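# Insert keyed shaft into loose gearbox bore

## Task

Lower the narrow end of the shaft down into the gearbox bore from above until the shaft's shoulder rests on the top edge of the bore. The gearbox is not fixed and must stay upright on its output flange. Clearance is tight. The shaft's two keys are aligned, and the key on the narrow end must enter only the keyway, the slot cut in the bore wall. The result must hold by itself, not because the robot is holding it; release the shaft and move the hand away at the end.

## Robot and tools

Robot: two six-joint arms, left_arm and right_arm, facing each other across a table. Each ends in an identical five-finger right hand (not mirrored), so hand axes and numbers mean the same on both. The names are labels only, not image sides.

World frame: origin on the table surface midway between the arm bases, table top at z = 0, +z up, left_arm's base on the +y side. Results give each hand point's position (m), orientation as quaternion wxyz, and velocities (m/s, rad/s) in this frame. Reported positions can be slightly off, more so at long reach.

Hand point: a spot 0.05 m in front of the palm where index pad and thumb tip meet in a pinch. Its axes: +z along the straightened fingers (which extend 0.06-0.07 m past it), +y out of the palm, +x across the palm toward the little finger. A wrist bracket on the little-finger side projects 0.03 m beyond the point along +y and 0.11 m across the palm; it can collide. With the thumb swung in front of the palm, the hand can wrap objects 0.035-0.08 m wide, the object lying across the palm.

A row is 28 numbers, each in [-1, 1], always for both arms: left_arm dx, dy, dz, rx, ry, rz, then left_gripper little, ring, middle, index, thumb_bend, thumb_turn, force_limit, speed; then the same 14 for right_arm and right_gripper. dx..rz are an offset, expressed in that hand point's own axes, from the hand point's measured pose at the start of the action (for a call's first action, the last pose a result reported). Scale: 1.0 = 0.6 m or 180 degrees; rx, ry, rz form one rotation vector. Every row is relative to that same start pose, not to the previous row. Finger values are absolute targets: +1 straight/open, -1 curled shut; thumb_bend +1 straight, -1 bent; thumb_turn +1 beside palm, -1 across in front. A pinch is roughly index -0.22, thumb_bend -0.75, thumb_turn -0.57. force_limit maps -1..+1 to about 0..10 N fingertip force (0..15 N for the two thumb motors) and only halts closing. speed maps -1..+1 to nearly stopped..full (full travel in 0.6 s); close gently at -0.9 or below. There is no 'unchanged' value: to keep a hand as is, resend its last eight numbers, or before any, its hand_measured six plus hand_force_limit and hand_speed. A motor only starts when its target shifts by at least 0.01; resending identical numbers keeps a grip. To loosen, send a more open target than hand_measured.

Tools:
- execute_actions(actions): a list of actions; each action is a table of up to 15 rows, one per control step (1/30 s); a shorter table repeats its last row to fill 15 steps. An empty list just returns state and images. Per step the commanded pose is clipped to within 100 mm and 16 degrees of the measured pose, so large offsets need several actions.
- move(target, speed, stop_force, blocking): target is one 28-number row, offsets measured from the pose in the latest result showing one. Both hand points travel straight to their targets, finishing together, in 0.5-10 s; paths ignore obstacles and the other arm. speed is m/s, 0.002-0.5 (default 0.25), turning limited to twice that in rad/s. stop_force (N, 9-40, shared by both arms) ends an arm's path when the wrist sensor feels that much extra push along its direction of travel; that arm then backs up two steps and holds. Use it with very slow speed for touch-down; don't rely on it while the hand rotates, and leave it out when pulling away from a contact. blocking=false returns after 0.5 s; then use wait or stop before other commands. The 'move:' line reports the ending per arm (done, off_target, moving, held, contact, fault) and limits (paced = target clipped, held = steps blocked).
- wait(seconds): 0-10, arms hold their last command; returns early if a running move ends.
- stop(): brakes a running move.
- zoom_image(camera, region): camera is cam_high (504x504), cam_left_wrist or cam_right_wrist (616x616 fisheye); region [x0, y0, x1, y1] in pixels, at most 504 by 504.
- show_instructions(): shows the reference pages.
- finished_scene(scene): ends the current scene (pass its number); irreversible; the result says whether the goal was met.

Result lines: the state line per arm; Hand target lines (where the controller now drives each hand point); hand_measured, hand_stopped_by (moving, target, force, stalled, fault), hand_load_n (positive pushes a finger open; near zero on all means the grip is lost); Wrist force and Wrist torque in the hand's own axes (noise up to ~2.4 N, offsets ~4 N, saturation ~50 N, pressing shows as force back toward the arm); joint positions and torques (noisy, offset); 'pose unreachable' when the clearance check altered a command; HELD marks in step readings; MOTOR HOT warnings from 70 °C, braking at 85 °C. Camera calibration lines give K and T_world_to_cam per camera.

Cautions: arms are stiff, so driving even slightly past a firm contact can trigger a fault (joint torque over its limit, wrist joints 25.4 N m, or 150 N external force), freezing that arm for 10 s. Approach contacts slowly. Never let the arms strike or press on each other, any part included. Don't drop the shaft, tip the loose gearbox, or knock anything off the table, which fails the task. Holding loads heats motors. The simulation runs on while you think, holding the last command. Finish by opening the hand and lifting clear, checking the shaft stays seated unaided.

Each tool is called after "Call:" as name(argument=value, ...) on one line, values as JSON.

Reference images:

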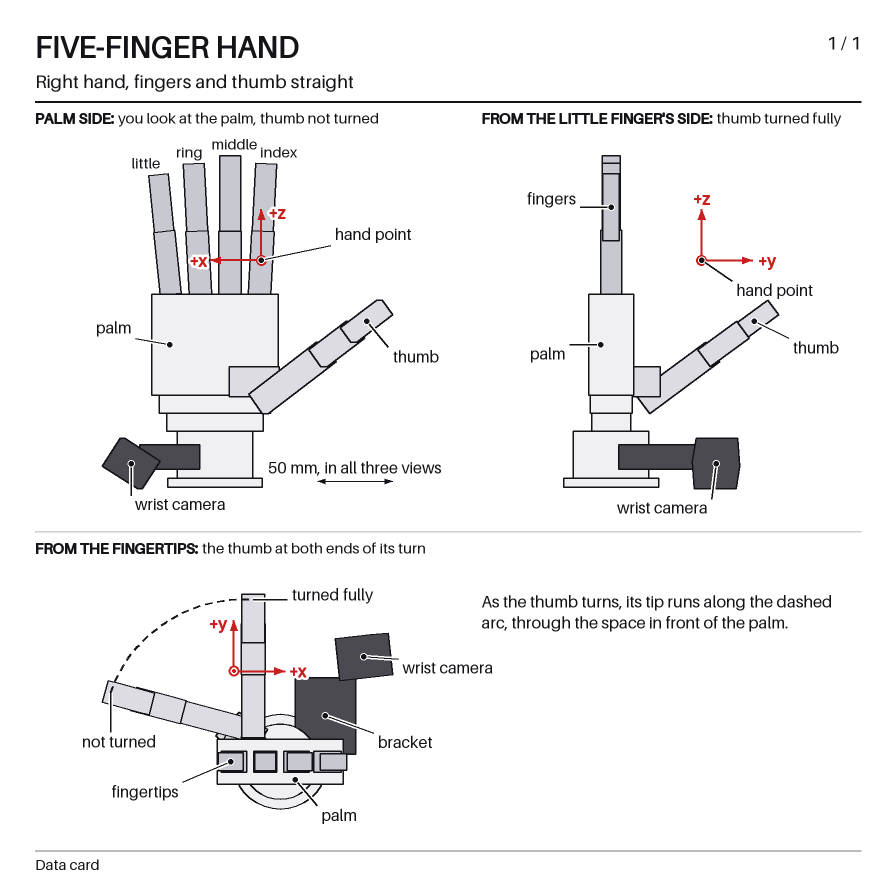

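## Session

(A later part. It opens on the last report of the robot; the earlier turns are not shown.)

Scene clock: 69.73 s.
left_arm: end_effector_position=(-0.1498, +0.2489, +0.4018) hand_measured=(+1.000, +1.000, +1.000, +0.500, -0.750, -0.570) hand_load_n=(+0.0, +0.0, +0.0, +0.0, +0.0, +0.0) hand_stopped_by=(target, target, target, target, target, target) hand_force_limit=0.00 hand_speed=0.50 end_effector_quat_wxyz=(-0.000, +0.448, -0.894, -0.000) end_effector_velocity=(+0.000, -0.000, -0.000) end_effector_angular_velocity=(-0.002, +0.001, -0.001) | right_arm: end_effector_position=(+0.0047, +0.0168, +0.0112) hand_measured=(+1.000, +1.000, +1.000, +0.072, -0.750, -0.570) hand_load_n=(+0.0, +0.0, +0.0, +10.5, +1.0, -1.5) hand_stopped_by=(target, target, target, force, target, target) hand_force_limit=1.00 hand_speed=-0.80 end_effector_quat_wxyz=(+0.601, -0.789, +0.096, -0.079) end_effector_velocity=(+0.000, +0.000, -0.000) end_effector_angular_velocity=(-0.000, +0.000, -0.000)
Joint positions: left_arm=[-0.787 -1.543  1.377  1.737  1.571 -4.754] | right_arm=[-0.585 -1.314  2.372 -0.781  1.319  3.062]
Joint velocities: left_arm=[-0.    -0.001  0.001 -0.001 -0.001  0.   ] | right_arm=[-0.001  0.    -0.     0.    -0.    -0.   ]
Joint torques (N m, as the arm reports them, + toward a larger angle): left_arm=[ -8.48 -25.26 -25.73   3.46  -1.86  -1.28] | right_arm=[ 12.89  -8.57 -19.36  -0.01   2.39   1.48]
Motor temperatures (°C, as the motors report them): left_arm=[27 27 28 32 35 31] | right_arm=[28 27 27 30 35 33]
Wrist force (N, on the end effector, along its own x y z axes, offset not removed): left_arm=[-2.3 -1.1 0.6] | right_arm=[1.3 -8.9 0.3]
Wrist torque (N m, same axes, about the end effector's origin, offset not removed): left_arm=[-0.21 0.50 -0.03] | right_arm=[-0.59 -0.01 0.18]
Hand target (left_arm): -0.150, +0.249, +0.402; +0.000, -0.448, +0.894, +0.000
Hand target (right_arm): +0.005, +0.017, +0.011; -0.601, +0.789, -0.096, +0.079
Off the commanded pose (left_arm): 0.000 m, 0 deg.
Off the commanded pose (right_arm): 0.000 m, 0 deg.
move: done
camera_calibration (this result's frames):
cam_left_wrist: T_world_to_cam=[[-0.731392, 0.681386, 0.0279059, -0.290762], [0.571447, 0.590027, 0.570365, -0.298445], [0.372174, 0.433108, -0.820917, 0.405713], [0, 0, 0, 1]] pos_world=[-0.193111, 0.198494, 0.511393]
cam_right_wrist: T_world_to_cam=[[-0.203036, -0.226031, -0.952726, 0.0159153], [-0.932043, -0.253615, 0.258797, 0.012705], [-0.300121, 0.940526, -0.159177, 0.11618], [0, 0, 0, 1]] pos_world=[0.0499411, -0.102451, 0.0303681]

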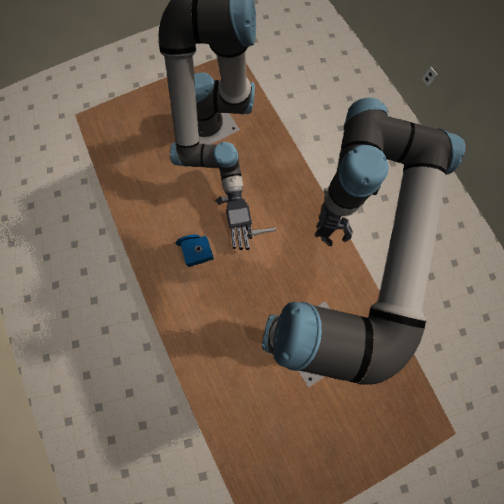

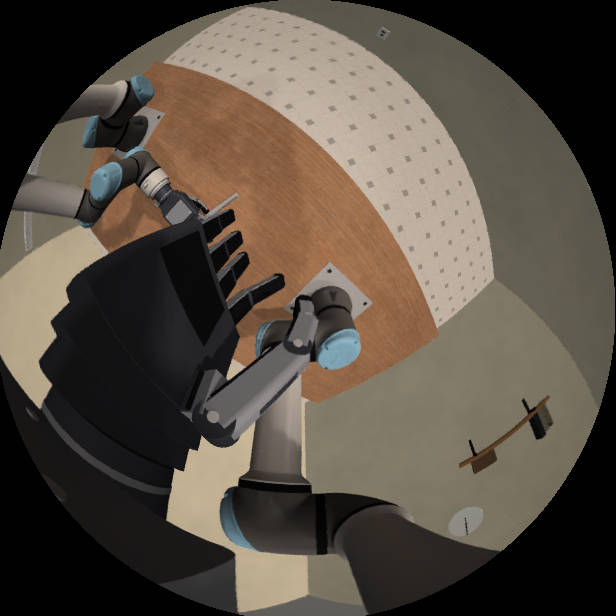

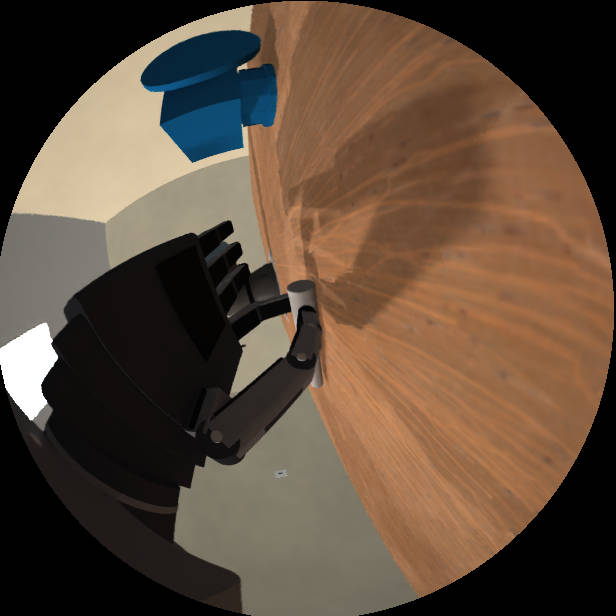

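Call:
move(target=[0,0,0,0,0,0,1,1,1,0.5,-0.75,-0.57,0,0.5,0,-0.003,0,0,0,0,1,1,1,-0.3,-0.75,-0.57,1,-0.9], speed=0.01)

Call:
move(target=[0,0,0,0,0,0,1,1,1,0.5,-0.75,-0.57,0,0.5,0,-0.003,0,0,0,0,1,1,1,-0.35,-0.75,-0.57,1,-0.9], speed=0.005)

Call:
move(target=[0,0,0,0,0,0,1,1,1,0.5,-0.75,-0.57,0,0.5,0,-0.003,0,0,0,0,1,1,1,-0.4,-0.75,-0.57,1,-0.9], speed=0.005)

Call:
zoom_image(camera="cam_right_wrist", region=[230, 230, 390, 390])

Scene clock: 70.60 s.
left_arm: end_effector_position=(-0.1498, +0.2489, +0.4018) hand_measured=(+1.000, +1.000, +1.000, +0.500, -0.750, -0.570) hand_load_n=(+0.0, +0.0, +0.0, +0.0, +0.0, +0.0) hand_stopped_by=(target, target, target, target, target, target) hand_force_limit=0.00 hand_speed=0.50 end_effector_quat_wxyz=(-0.000, +0.448, -0.894, -0.000) end_effector_velocity=(-0.000, -0.000, -0.000) end_effector_angular_velocity=(-0.002, +0.002, +0.001) | right_arm: end_effector_position=(+0.0048, +0.0172, +0.0129) hand_measured=(+1.000, +1.000, +1.000, +0.072, -0.748, -0.570) hand_load_n=(+0.0, +0.0, +0.0, +6.5, +2.5, -1.5) hand_stopped_by=(target, target, target, force, target, target) hand_force_limit=1.00 hand_speed=-0.90 end_effector_quat_wxyz=(+0.601, -0.789, +0.096, -0.079) end_effector_velocity=(+0.000, +0.000, +0.000) end_effector_angular_velocity=(+0.000, +0.000, -0.000)
Joint positions: left_arm=[-0.787 -1.543  1.377  1.737  1.571 -4.754] | right_arm=[-0.585 -1.318  2.37  -0.774  1.32   3.062]
Joint velocities: left_arm=[ 0.    -0.    -0.001 -0.002  0.    -0.   ] | right_arm=[-0.    -0.001 -0.     0.001  0.     0.   ]
Joint torques (N m, as the arm reports them, + toward a larger angle): left_arm=[ -8.4  -25.02 -25.92   3.47  -1.85  -1.35] | right_arm=[ 12.43 -29.19 -23.34   0.34   2.47   1.72]
Motor temperatures (°C, as the motors report them): left_arm=[27 27 28 32 35 31] | right_arm=[28 27 27 30 35 33]
Wrist force (N, on the end effector, along its own x y z axes, offset not removed): left_arm=[-4.2 1.0 1.5] | right_arm=[-1.3 1.0 0.1]
Wrist torque (N m, same axes, about the end effector's origin, offset not removed): left_arm=[0.10 0.50 -0.23] | right_arm=[-0.12 0.33 0.26]
Hand target (left_arm): -0.150, +0.249, +0.402; +0.000, -0.448, +0.894, +0.000
Hand target (right_arm): +0.005, +0.017, +0.013; -0.601, +0.789, -0.096, +0.079
Off the commanded pose (left_arm): 0.000 m, 0 deg.
Off the commanded pose (right_arm): 0.000 m, 0 deg.
move: done
camera_calibration (this result's frames):
cam_left_wrist: T_world_to_cam=[[-0.731392, 0.681386, 0.0279059, -0.290762], [0.571447, 0.590027, 0.570365, -0.298445], [0.372174, 0.433108, -0.820917, 0.405713], [0, 0, 0, 1]] pos_world=[-0.193111, 0.198494, 0.511393]
cam_right_wrist: T_world_to_cam=[[-0.203042, -0.226042, -0.952722, 0.0176512], [-0.932039, -0.253618, 0.258807, 0.0124666], [-0.300128, 0.940523, -0.159185, 0.116054], [0, 0, 0, 1]] pos_world=[0.0500344, -0.102, 0.0320643]

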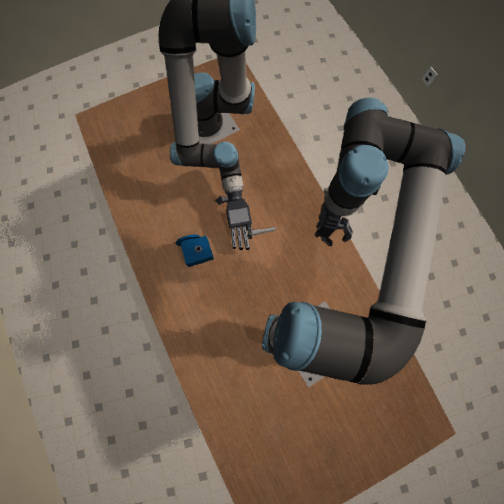

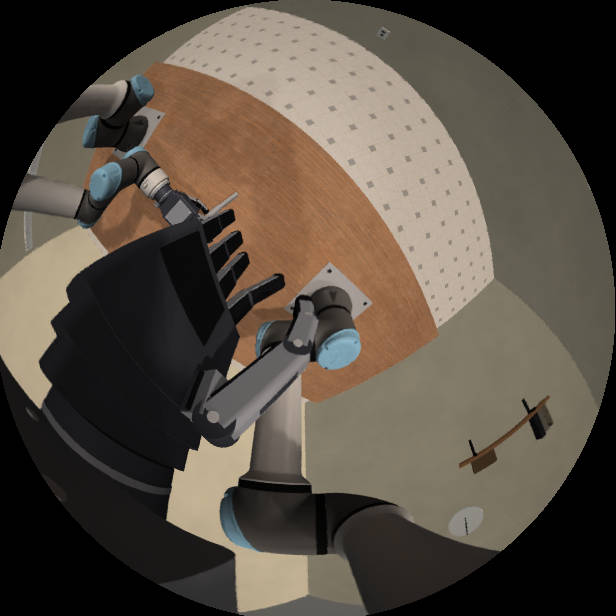

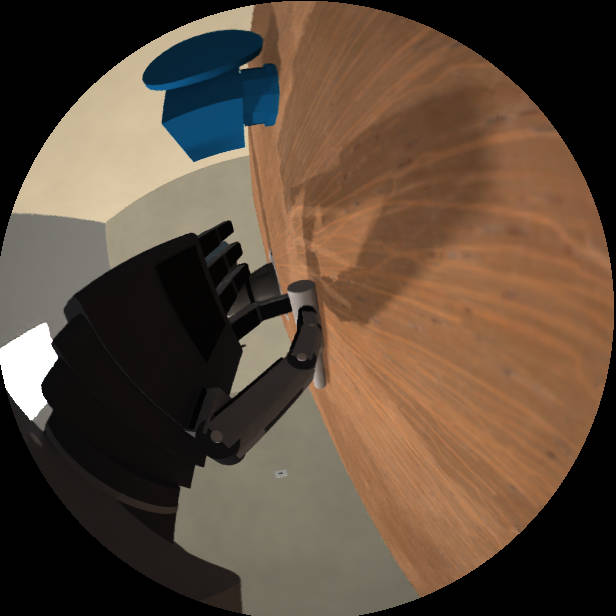

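Scene clock: 71.30 s.
left_arm: end_effector_position=(-0.1498, +0.2489, +0.4018) hand_measured=(+1.000, +1.000, +1.000, +0.500, -0.750, -0.570) hand_load_n=(+0.0, +0.0, +0.0, +0.0, +0.0, +0.0) hand_stopped_by=(target, target, target, target, target, target) hand_force_limit=0.00 hand_speed=0.50 end_effector_quat_wxyz=(-0.000, +0.448, -0.894, -0.000) end_effector_velocity=(-0.000, -0.000, +0.001) end_effector_angular_velocity=(-0.001, +0.001, +0.002) | right_arm: end_effector_position=(+0.0049, +0.0177, +0.0146) hand_measured=(+1.000, +1.000, +1.000, +0.064, -0.748, -0.570) hand_load_n=(+0.0, +0.0, +0.0, +9.0, +3.5, -1.5) hand_stopped_by=(target, target, target, force, target, target) hand_force_limit=1.00 hand_speed=-0.90 end_effector_quat_wxyz=(+0.601, -0.789, +0.096, -0.079) end_effector_velocity=(+0.000, +0.000, +0.001) end_effector_angular_velocity=(+0.001, -0.001, -0.000)
Joint positions: left_arm=[-0.787 -1.543  1.377  1.737  1.571 -4.754] | right_arm=[-0.584 -1.322  2.367 -0.768  1.32   3.062]
Joint velocities: left_arm=[-0.    -0.001 -0.001  0.     0.    -0.002] | right_arm=[-0.    -0.001 -0.001  0.    -0.     0.   ]
Joint torques (N m, as the arm reports them, + toward a larger angle): left_arm=[ -8.64 -24.48 -25.78   3.48  -1.82  -1.26] | right_arm=[ 12.39 -28.52 -23.05  -0.01   2.38   1.85]
Motor temperatures (°C, as the motors report them): left_arm=[27 27 28 32 35 31] | right_arm=[28 27 27 30 35 33]
Wrist force (N, on the end effector, along its own x y z axes, offset not removed): left_arm=[-1.2 -0.5 1.6] | right_arm=[-1.5 2.1 2.7]
Wrist torque (N m, same axes, about the end effector's origin, offset not removed): left_arm=[-0.07 0.16 0.06] | right_arm=[-0.08 0.22 0.20]
Hand target (left_arm): -0.150, +0.249, +0.402; +0.000, -0.448, +0.894, +0.000
Hand target (right_arm): +0.005, +0.018, +0.015; -0.601, +0.789, -0.096, +0.079
Off the commanded pose (left_arm): 0.000 m, 0 deg.
Off the commanded pose (right_arm): 0.000 m, 0 deg.
move: done
camera_calibration (this result's frames):
cam_left_wrist: T_world_to_cam=[[-0.731392, 0.681386, 0.027906, -0.290762], [0.571448, 0.590026, 0.570365, -0.298445], [0.372173, 0.433107, -0.820917, 0.405713], [0, 0, 0, 1]] pos_world=[-0.193111, 0.198494, 0.511393]
cam_right_wrist: T_world_to_cam=[[-0.203042, -0.226039, -0.952723, 0.0193943], [-0.932039, -0.25362, 0.258806, 0.0122324], [-0.30013, 0.940523, -0.159182, 0.115926], [0, 0, 0, 1]] pos_world=[0.0501317, -0.101545, 0.0337649]

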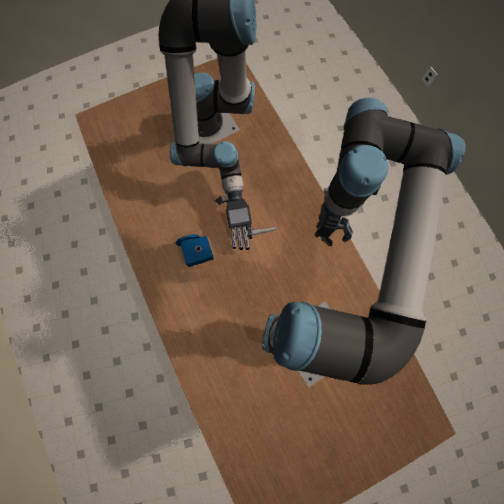

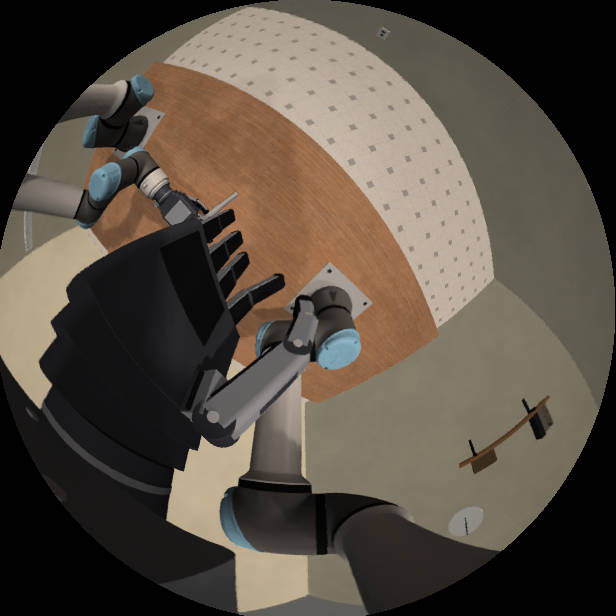

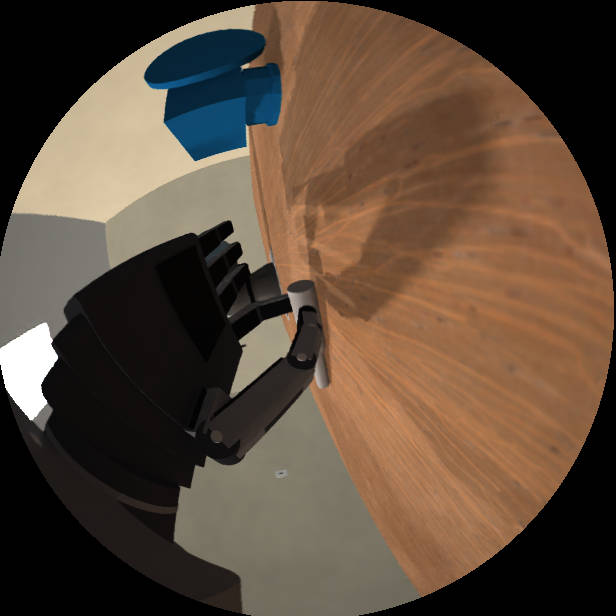

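Scene clock: 72.00 s.
left_arm: end_effector_position=(-0.1498, +0.2489, +0.4018) hand_measured=(+1.000, +1.000, +1.000, +0.500, -0.750, -0.570) hand_load_n=(+0.0, +0.0, +0.0, +0.0, +0.0, +0.0) hand_stopped_by=(target, target, target, target, target, target) hand_force_limit=0.00 hand_speed=0.50 end_effector_quat_wxyz=(-0.000, +0.448, -0.894, -0.000) end_effector_velocity=(+0.000, +0.001, +0.000) end_effector_angular_velocity=(+0.001, -0.000, +0.001) | right_arm: end_effector_position=(+0.0050, +0.0181, +0.0163) hand_measured=(+1.000, +1.000, +1.000, +0.062, -0.748, -0.570) hand_load_n=(+0.0, +0.0, +0.0, +10.0, +4.0, -1.5) hand_stopped_by=(target, target, target, force, target, target) hand_force_limit=1.00 hand_speed=-0.90 end_effector_quat_wxyz=(+0.601, -0.789, +0.096, -0.079) end_effector_velocity=(+0.001, +0.001, +0.001) end_effector_angular_velocity=(+0.001, -0.001, -0.001)
Joint positions: left_arm=[-0.787 -1.543  1.377  1.737  1.571 -4.754] | right_arm=[-0.584 -1.326  2.365 -0.762  1.321  3.062]
Joint velocities: left_arm=[ 0.    -0.002  0.002  0.001  0.001 -0.001] | right_arm=[ 0.    -0.001 -0.002  0.001  0.001 -0.   ]
Joint torques (N m, as the arm reports them, + toward a larger angle): left_arm=[ -9.22 -24.85 -25.61   3.44  -1.92  -1.23] | right_arm=[ 12.61 -28.33 -23.8    0.07   2.34   1.9 ]
Motor temperatures (°C, as the motors report them): left_arm=[27 27 28 32 35 31] | right_arm=[28 27 27 30 35 33]
Wrist force (N, on the end effector, along its own x y z axes, offset not removed): left_arm=[0.0 -3.3 3.2] | right_arm=[-4.6 0.5 1.5]
Wrist torque (N m, same axes, about the end effector's origin, offset not removed): left_arm=[-0.72 -0.11 -0.22] | right_arm=[-0.26 0.85 -0.13]
Hand target (left_arm): -0.150, +0.249, +0.402; +0.000, -0.448, +0.894, +0.000
Hand target (right_arm): +0.005, +0.018, +0.016; -0.601, +0.789, -0.096, +0.079
Off the commanded pose (left_arm): 0.000 m, 0 deg.
Off the commanded pose (right_arm): 0.000 m, 0 deg.
move: done
camera_calibration (this result's frames):
cam_left_wrist: T_world_to_cam=[[-0.731392, 0.681386, 0.0279059, -0.290762], [0.571448, 0.590027, 0.570365, -0.298445], [0.372174, 0.433107, -0.820917, 0.405713], [0, 0, 0, 1]] pos_world=[-0.193111, 0.198494, 0.511393]
cam_right_wrist: T_world_to_cam=[[-0.20304, -0.226035, -0.952724, 0.0211381], [-0.932039, -0.253621, 0.258804, 0.0119986], [-0.300129, 0.940524, -0.159178, 0.115798], [0, 0, 0, 1]] pos_world=[0.0502295, -0.10109, 0.035466]

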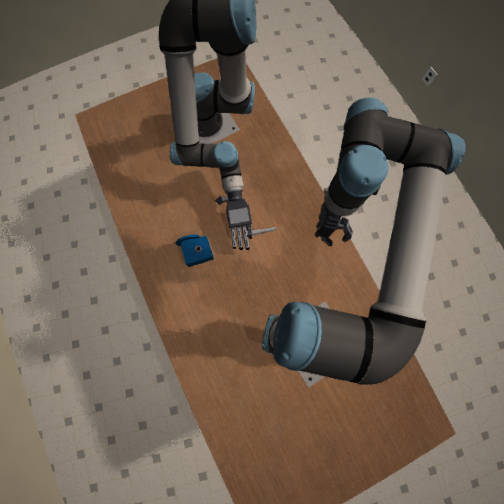

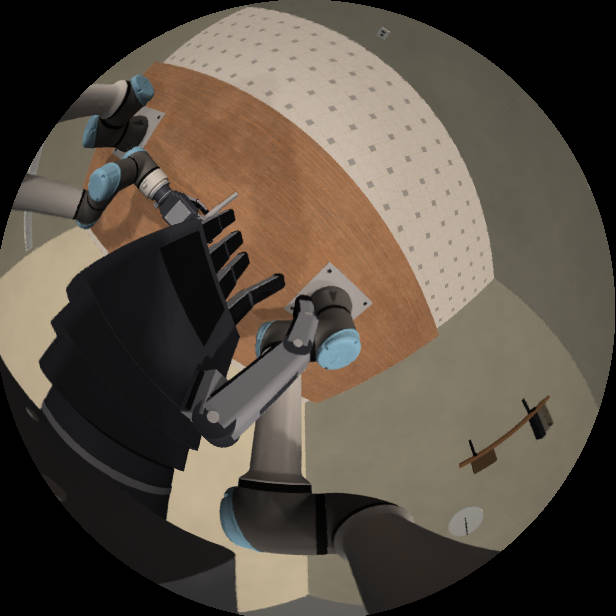

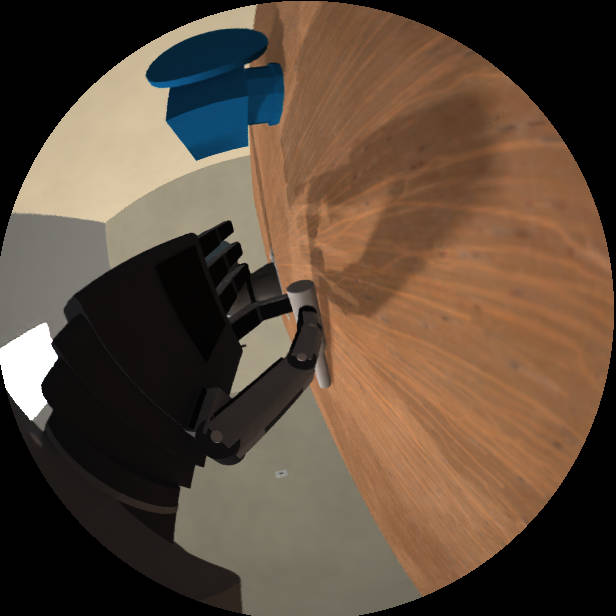

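Region (230, 230, 390, 390) of cam_right_wrist's 616x616 image, scaled by 3.150, with more detail than that image has.

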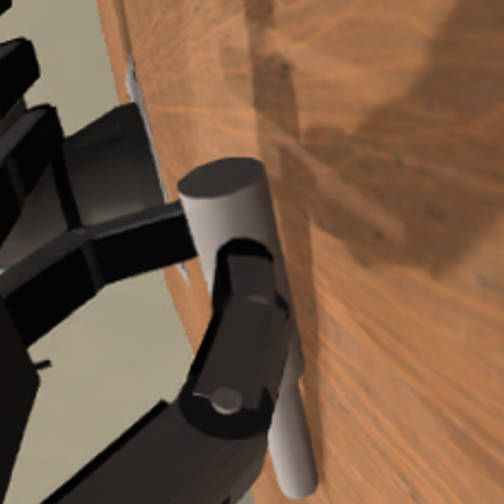

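Call:
move(target=[0,0,0,0,0,0,1,1,1,0.5,-0.75,-0.57,0,0.5,-0.022,-0.073,-0.02,0,0,-0.15,1,1,1,-0.45,-0.75,-0.57,1,-0.9], speed=0.06)

Scene clock: 76.43 s.
left_arm: end_effector_position=(-0.1498, +0.2489, +0.4018) hand_measured=(+1.000, +1.000, +1.000, +0.500, -0.750, -0.570) hand_load_n=(+0.0, +0.0, +0.0, +0.0, +0.0, +0.0) hand_stopped_by=(target, target, target, target, target, target) hand_force_limit=0.00 hand_speed=0.50 end_effector_quat_wxyz=(-0.000, +0.448, -0.894, -0.000) end_effector_velocity=(+0.000, +0.000, +0.000) end_effector_angular_velocity=(-0.000, +0.001, -0.000) | right_arm: end_effector_position=(-0.0083, +0.0215, +0.0615) hand_measured=(+1.000, +1.000, +1.000, +0.062, -0.748, -0.570) hand_load_n=(+0.0, +0.0, +0.0, +10.0, +4.0, -1.0) hand_stopped_by=(target, target, target, force, target, target) hand_force_limit=1.00 hand_speed=-0.90 end_effector_quat_wxyz=(-0.566, +0.790, +0.090, +0.217) end_effector_velocity=(-0.000, -0.000, +0.001) end_effector_angular_velocity=(-0.003, -0.009, +0.002)
Joint positions: left_arm=[-0.787 -1.543  1.377  1.737  1.571 -4.754] | right_arm=[-0.428 -1.437  2.286 -0.58   1.471  2.634]
Joint velocities: left_arm=[ 0.    -0.001  0.     0.001  0.001  0.001] | right_arm=[ 0.004 -0.001 -0.002  0.003  0.005 -0.008]
Joint torques (N m, as the arm reports them, + toward a larger angle): left_arm=[ -8.81 -24.36 -25.71   3.46  -1.82  -1.33] | right_arm=[ 13.25 -27.2  -26.81   0.04   2.62  -1.54]
Motor temperatures (°C, as the motors report them): left_arm=[27 27 28 32 35 31] | right_arm=[28 27 27 30 35 33]
Wrist force (N, on the end effector, along its own x y z axes, offset not removed): left_arm=[-2.6 0.2 0.4] | right_arm=[-1.2 -1.0 0.1]
Wrist torque (N m, same axes, about the end effector's origin, offset not removed): left_arm=[0.09 0.45 0.09] | right_arm=[-0.35 0.23 0.12]
Hand target (left_arm): -0.150, +0.249, +0.402; +0.000, -0.448, +0.894, +0.000
Hand target (right_arm): -0.008, +0.022, +0.062; -0.566, +0.790, +0.091, +0.217
Off the commanded pose (left_arm): 0.000 m, 0 deg.
Off the commanded pose (right_arm): 0.000 m, 0 deg.
move: done
camera_calibration (this result's frames):
cam_left_wrist: T_world_to_cam=[[-0.731392, 0.681386, 0.0279061, -0.290762], [0.571447, 0.590026, 0.570365, -0.298445], [0.372174, 0.433108, -0.820917, 0.405713], [0, 0, 0, 1]] pos_world=[-0.193111, 0.198494, 0.511393]
cam_right_wrist: T_world_to_cam=[[0.249421, -0.330674, -0.910189, 0.0656417], [-0.923653, -0.363626, -0.121004, 0.0146077], [-0.290956, 0.870879, -0.396124, 0.131997], [0, 0, 0, 1]] pos_world=[0.0355254, -0.087936, 0.113801]

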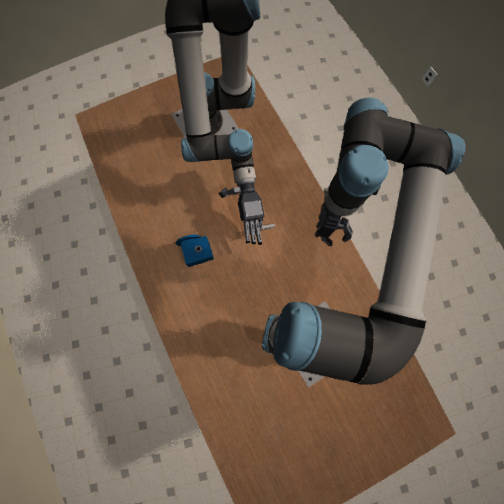

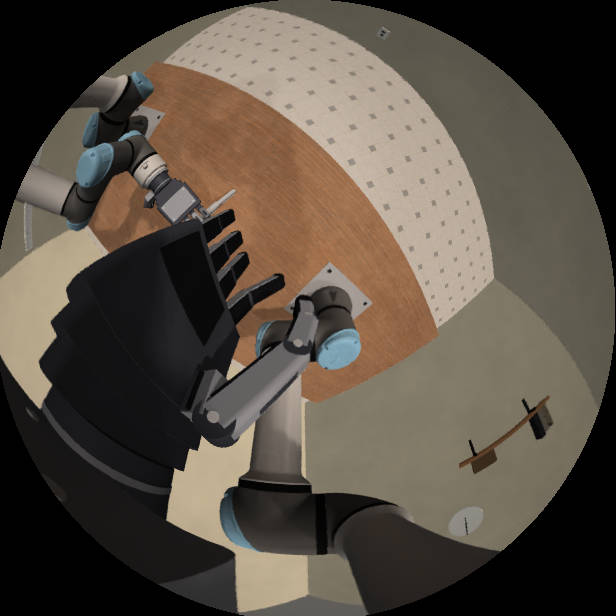

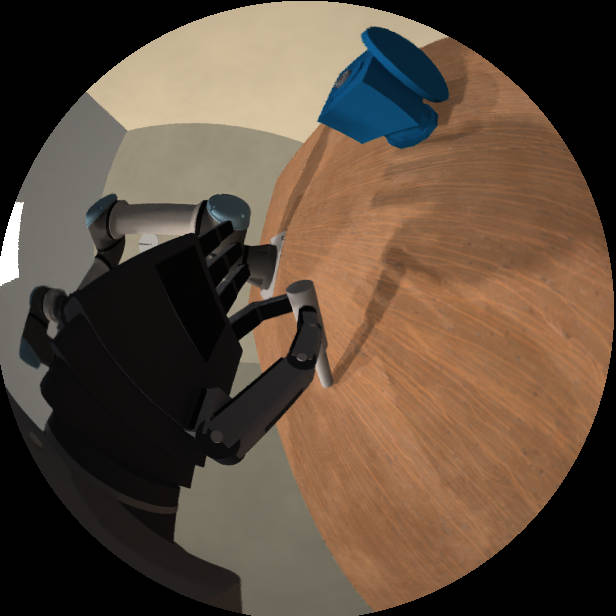

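Call:
move(target=[0,0,0,0,0,0,1,1,1,0.5,-0.75,-0.57,0,0.5,-0.02,-0.09,0,0,0,-0.178,1,1,1,-0.5,-0.75,-0.57,1,-0.9], speed=0.1)

Call:
move(target=[0,0,0,0,0,0,1,1,1,0.5,-0.75,-0.57,0,0.5,0,-0.085,0,0,0,-0.172,1,1,1,-0.55,-0.75,-0.57,1,-0.9], speed=0.1)

Scene clock: 79.73 s.
left_arm: end_effector_position=(-0.1498, +0.2489, +0.4018) hand_measured=(+1.000, +1.000, +1.000, +0.500, -0.750, -0.570) hand_load_n=(+0.0, +0.0, +0.0, +0.0, +0.0, +0.0) hand_stopped_by=(target, target, target, target, target, target) hand_force_limit=0.00 hand_speed=0.50 end_effector_quat_wxyz=(-0.000, +0.448, -0.894, -0.000) end_effector_velocity=(-0.001, -0.000, +0.000) end_effector_angular_velocity=(-0.000, +0.002, +0.000) | right_arm: end_effector_position=(-0.0400, +0.0412, +0.1023) hand_measured=(+1.000, +1.000, +1.000, +0.062, -0.748, -0.570) hand_load_n=(+0.0, +0.0, +0.0, +9.5, +4.0, +0.0) hand_stopped_by=(target, target, target, force, target, target) hand_force_limit=1.00 hand_speed=-0.90 end_effector_quat_wxyz=(-0.484, +0.735, +0.305, +0.365) end_effector_velocity=(-0.000, -0.000, +0.000) end_effector_angular_velocity=(-0.002, -0.006, +0.001)
Joint positions: left_arm=[-0.787 -1.543  1.377  1.737  1.571 -4.754] | right_arm=[-0.197 -1.417  2.152 -0.464  1.694  2.137]
Joint velocities: left_arm=[-0.     0.001 -0.002 -0.001  0.001 -0.   ] | right_arm=[ 0.002  0.001 -0.001  0.001  0.003 -0.006]
Joint torques (N m, as the arm reports them, + toward a larger angle): left_arm=[ -8.83 -24.93 -25.49   3.45  -1.85  -1.4 ] | right_arm=[ 12.7  -13.79 -28.98   0.04   2.51  -1.52]
Motor temperatures (°C, as the motors report them): left_arm=[27 27 28 32 35 31] | right_arm=[28 27 27 30 35 33]
Wrist force (N, on the end effector, along its own x y z axes, offset not removed): left_arm=[-0.4 1.5 2.5] | right_arm=[-2.5 -1.9 2.5]
Wrist torque (N m, same axes, about the end effector's origin, offset not removed): left_arm=[0.26 -0.05 0.14] | right_arm=[-0.58 0.03 0.01]
Hand target (left_arm): -0.150, +0.249, +0.402; +0.000, -0.448, +0.894, +0.000
Hand target (right_arm): -0.040, +0.041, +0.102; -0.484, +0.735, +0.305, +0.365
Off the commanded pose (left_arm): 0.000 m, 0 deg.
Off the commanded pose (right_arm): 0.000 m, 0 deg.
move: done
camera_calibration (this result's frames):
cam_left_wrist: T_world_to_cam=[[-0.731392, 0.681386, 0.0279061, -0.290762], [0.571448, 0.590026, 0.570365, -0.298445], [0.372173, 0.433108, -0.820917, 0.405713], [0, 0, 0, 1]] pos_world=[-0.193111, 0.198494, 0.511393]
cam_right_wrist: T_world_to_cam=[[0.708357, -0.362586, -0.605608, 0.105648], [-0.691449, -0.528898, -0.492103, 0.0514886], [-0.141875, 0.767332, -0.625359, 0.155403], [0, 0, 0, 1]] pos_world=[-0.0171872, -0.0537068, 0.186502]

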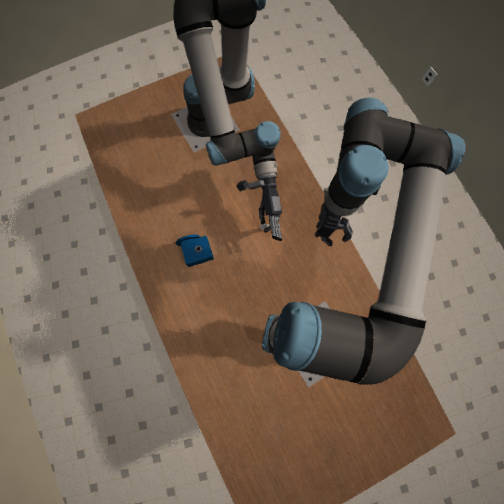

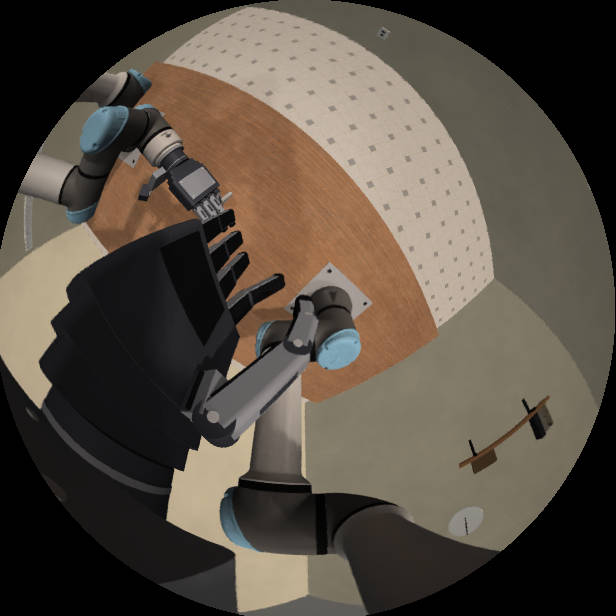

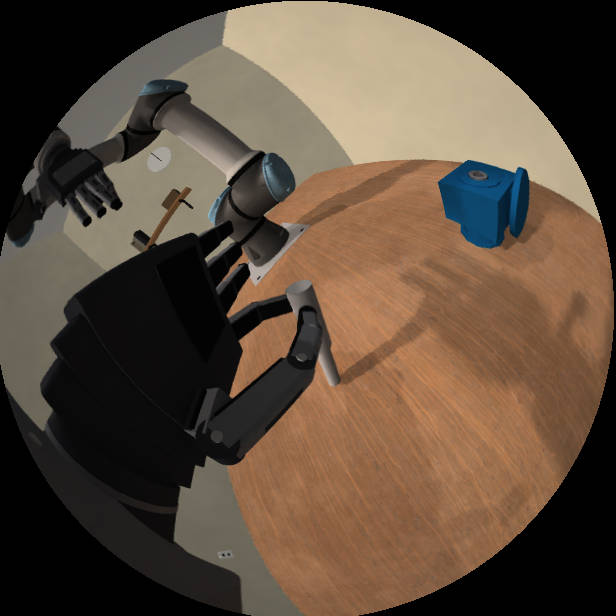

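Scene clock: 82.80 s.
left_arm: end_effector_position=(-0.1498, +0.2489, +0.4018) hand_measured=(+1.000, +1.000, +1.000, +0.500, -0.750, -0.570) hand_load_n=(+0.0, +0.0, +0.0, +0.0, +0.0, +0.0) hand_stopped_by=(target, target, target, target, target, target) hand_force_limit=0.00 hand_speed=0.50 end_effector_quat_wxyz=(-0.000, +0.448, -0.894, -0.000) end_effector_velocity=(+0.001, +0.000, -0.000) end_effector_angular_velocity=(+0.000, -0.001, -0.001) | right_arm: end_effector_position=(-0.0808, +0.0588, +0.1271) hand_measured=(+1.000, +1.000, +1.000, +0.058, -0.748, -0.570) hand_load_n=(+0.0, +0.0, +0.0, +10.5, +4.0, +0.5) hand_stopped_by=(target, target, target, force, target, target) hand_force_limit=1.00 hand_speed=-0.90 end_effector_quat_wxyz=(-0.369, +0.627, +0.490, +0.481) end_effector_velocity=(-0.000, +0.000, +0.000) end_effector_angular_velocity=(-0.000, -0.005, +0.001)
Joint positions: left_arm=[-0.787 -1.543  1.377  1.737  1.571 -4.754] | right_arm=[-0.006 -1.33   2.044 -0.432  1.877  1.65 ]
Joint velocities: left_arm=[ 0.    -0.001  0.002 -0.    -0.     0.001] | right_arm=[ 0.001  0.001 -0.001 -0.001  0.001 -0.005]
Joint torques (N m, as the arm reports them, + toward a larger angle): left_arm=[ -8.46 -24.74 -25.63   3.37  -1.71  -1.2 ] | right_arm=[ 12.15 -17.38 -29.42   0.2    2.77  -1.56]
Motor temperatures (°C, as the motors report them): left_arm=[27 27 28 32 35 31] | right_arm=[28 27 27 30 35 33]
Wrist force (N, on the end effector, along its own x y z axes, offset not removed): left_arm=[-1.3 -1.9 0.7] | right_arm=[-3.3 -3.0 4.4]
Wrist torque (N m, same axes, about the end effector's origin, offset not removed): left_arm=[-0.28 0.02 -0.18] | right_arm=[-0.83 0.17 0.08]
Hand target (left_arm): -0.150, +0.249, +0.402; +0.000, -0.448, +0.894, +0.000
Hand target (right_arm): -0.081, +0.059, +0.127; -0.369, +0.627, +0.490, +0.481
Off the commanded pose (left_arm): 0.000 m, 0 deg.
Off the commanded pose (right_arm): 0.000 m, 0 deg.
move: done
camera_calibration (this result's frames):
cam_left_wrist: T_world_to_cam=[[-0.731392, 0.681386, 0.0279061, -0.290762], [0.571448, 0.590026, 0.570365, -0.298445], [0.372174, 0.433108, -0.820917, 0.405713], [0, 0, 0, 1]] pos_world=[-0.193111, 0.198494, 0.511393]
cam_right_wrist: T_world_to_cam=[[0.947462, -0.290387, -0.134128, 0.111145], [-0.302821, -0.679239, -0.668531, 0.107468], [0.103028, 0.674025, -0.731489, 0.190396], [0, 0, 0, 1]] pos_world=[-0.0923777, -0.0230597, 0.226026]

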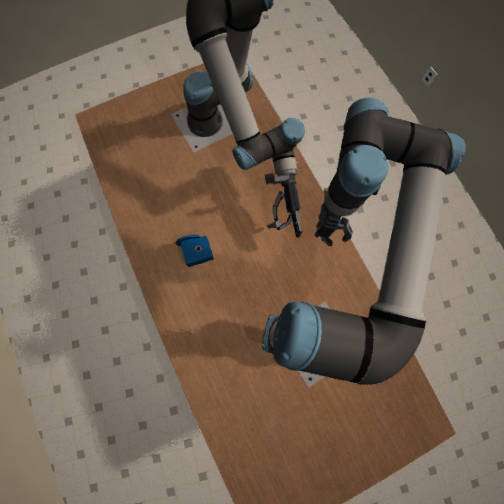

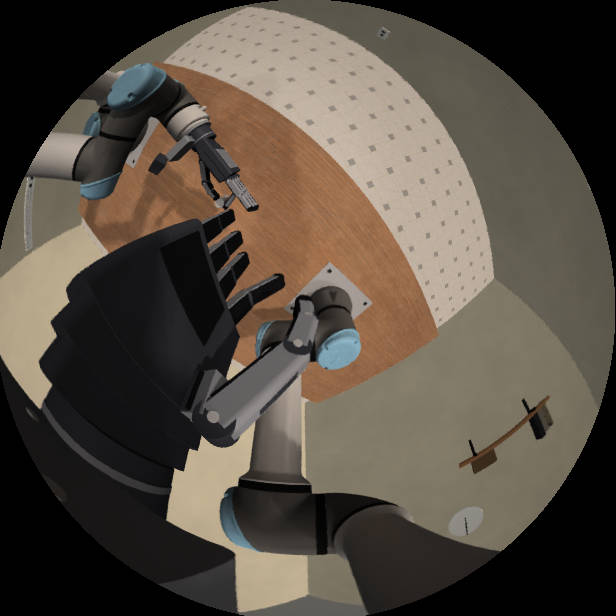

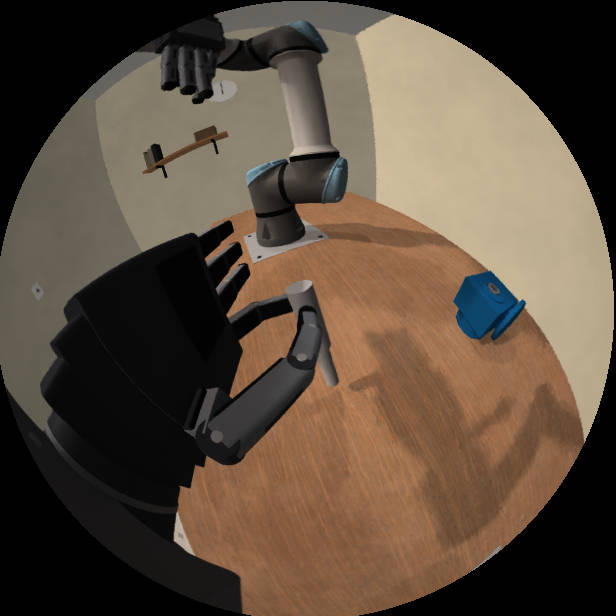

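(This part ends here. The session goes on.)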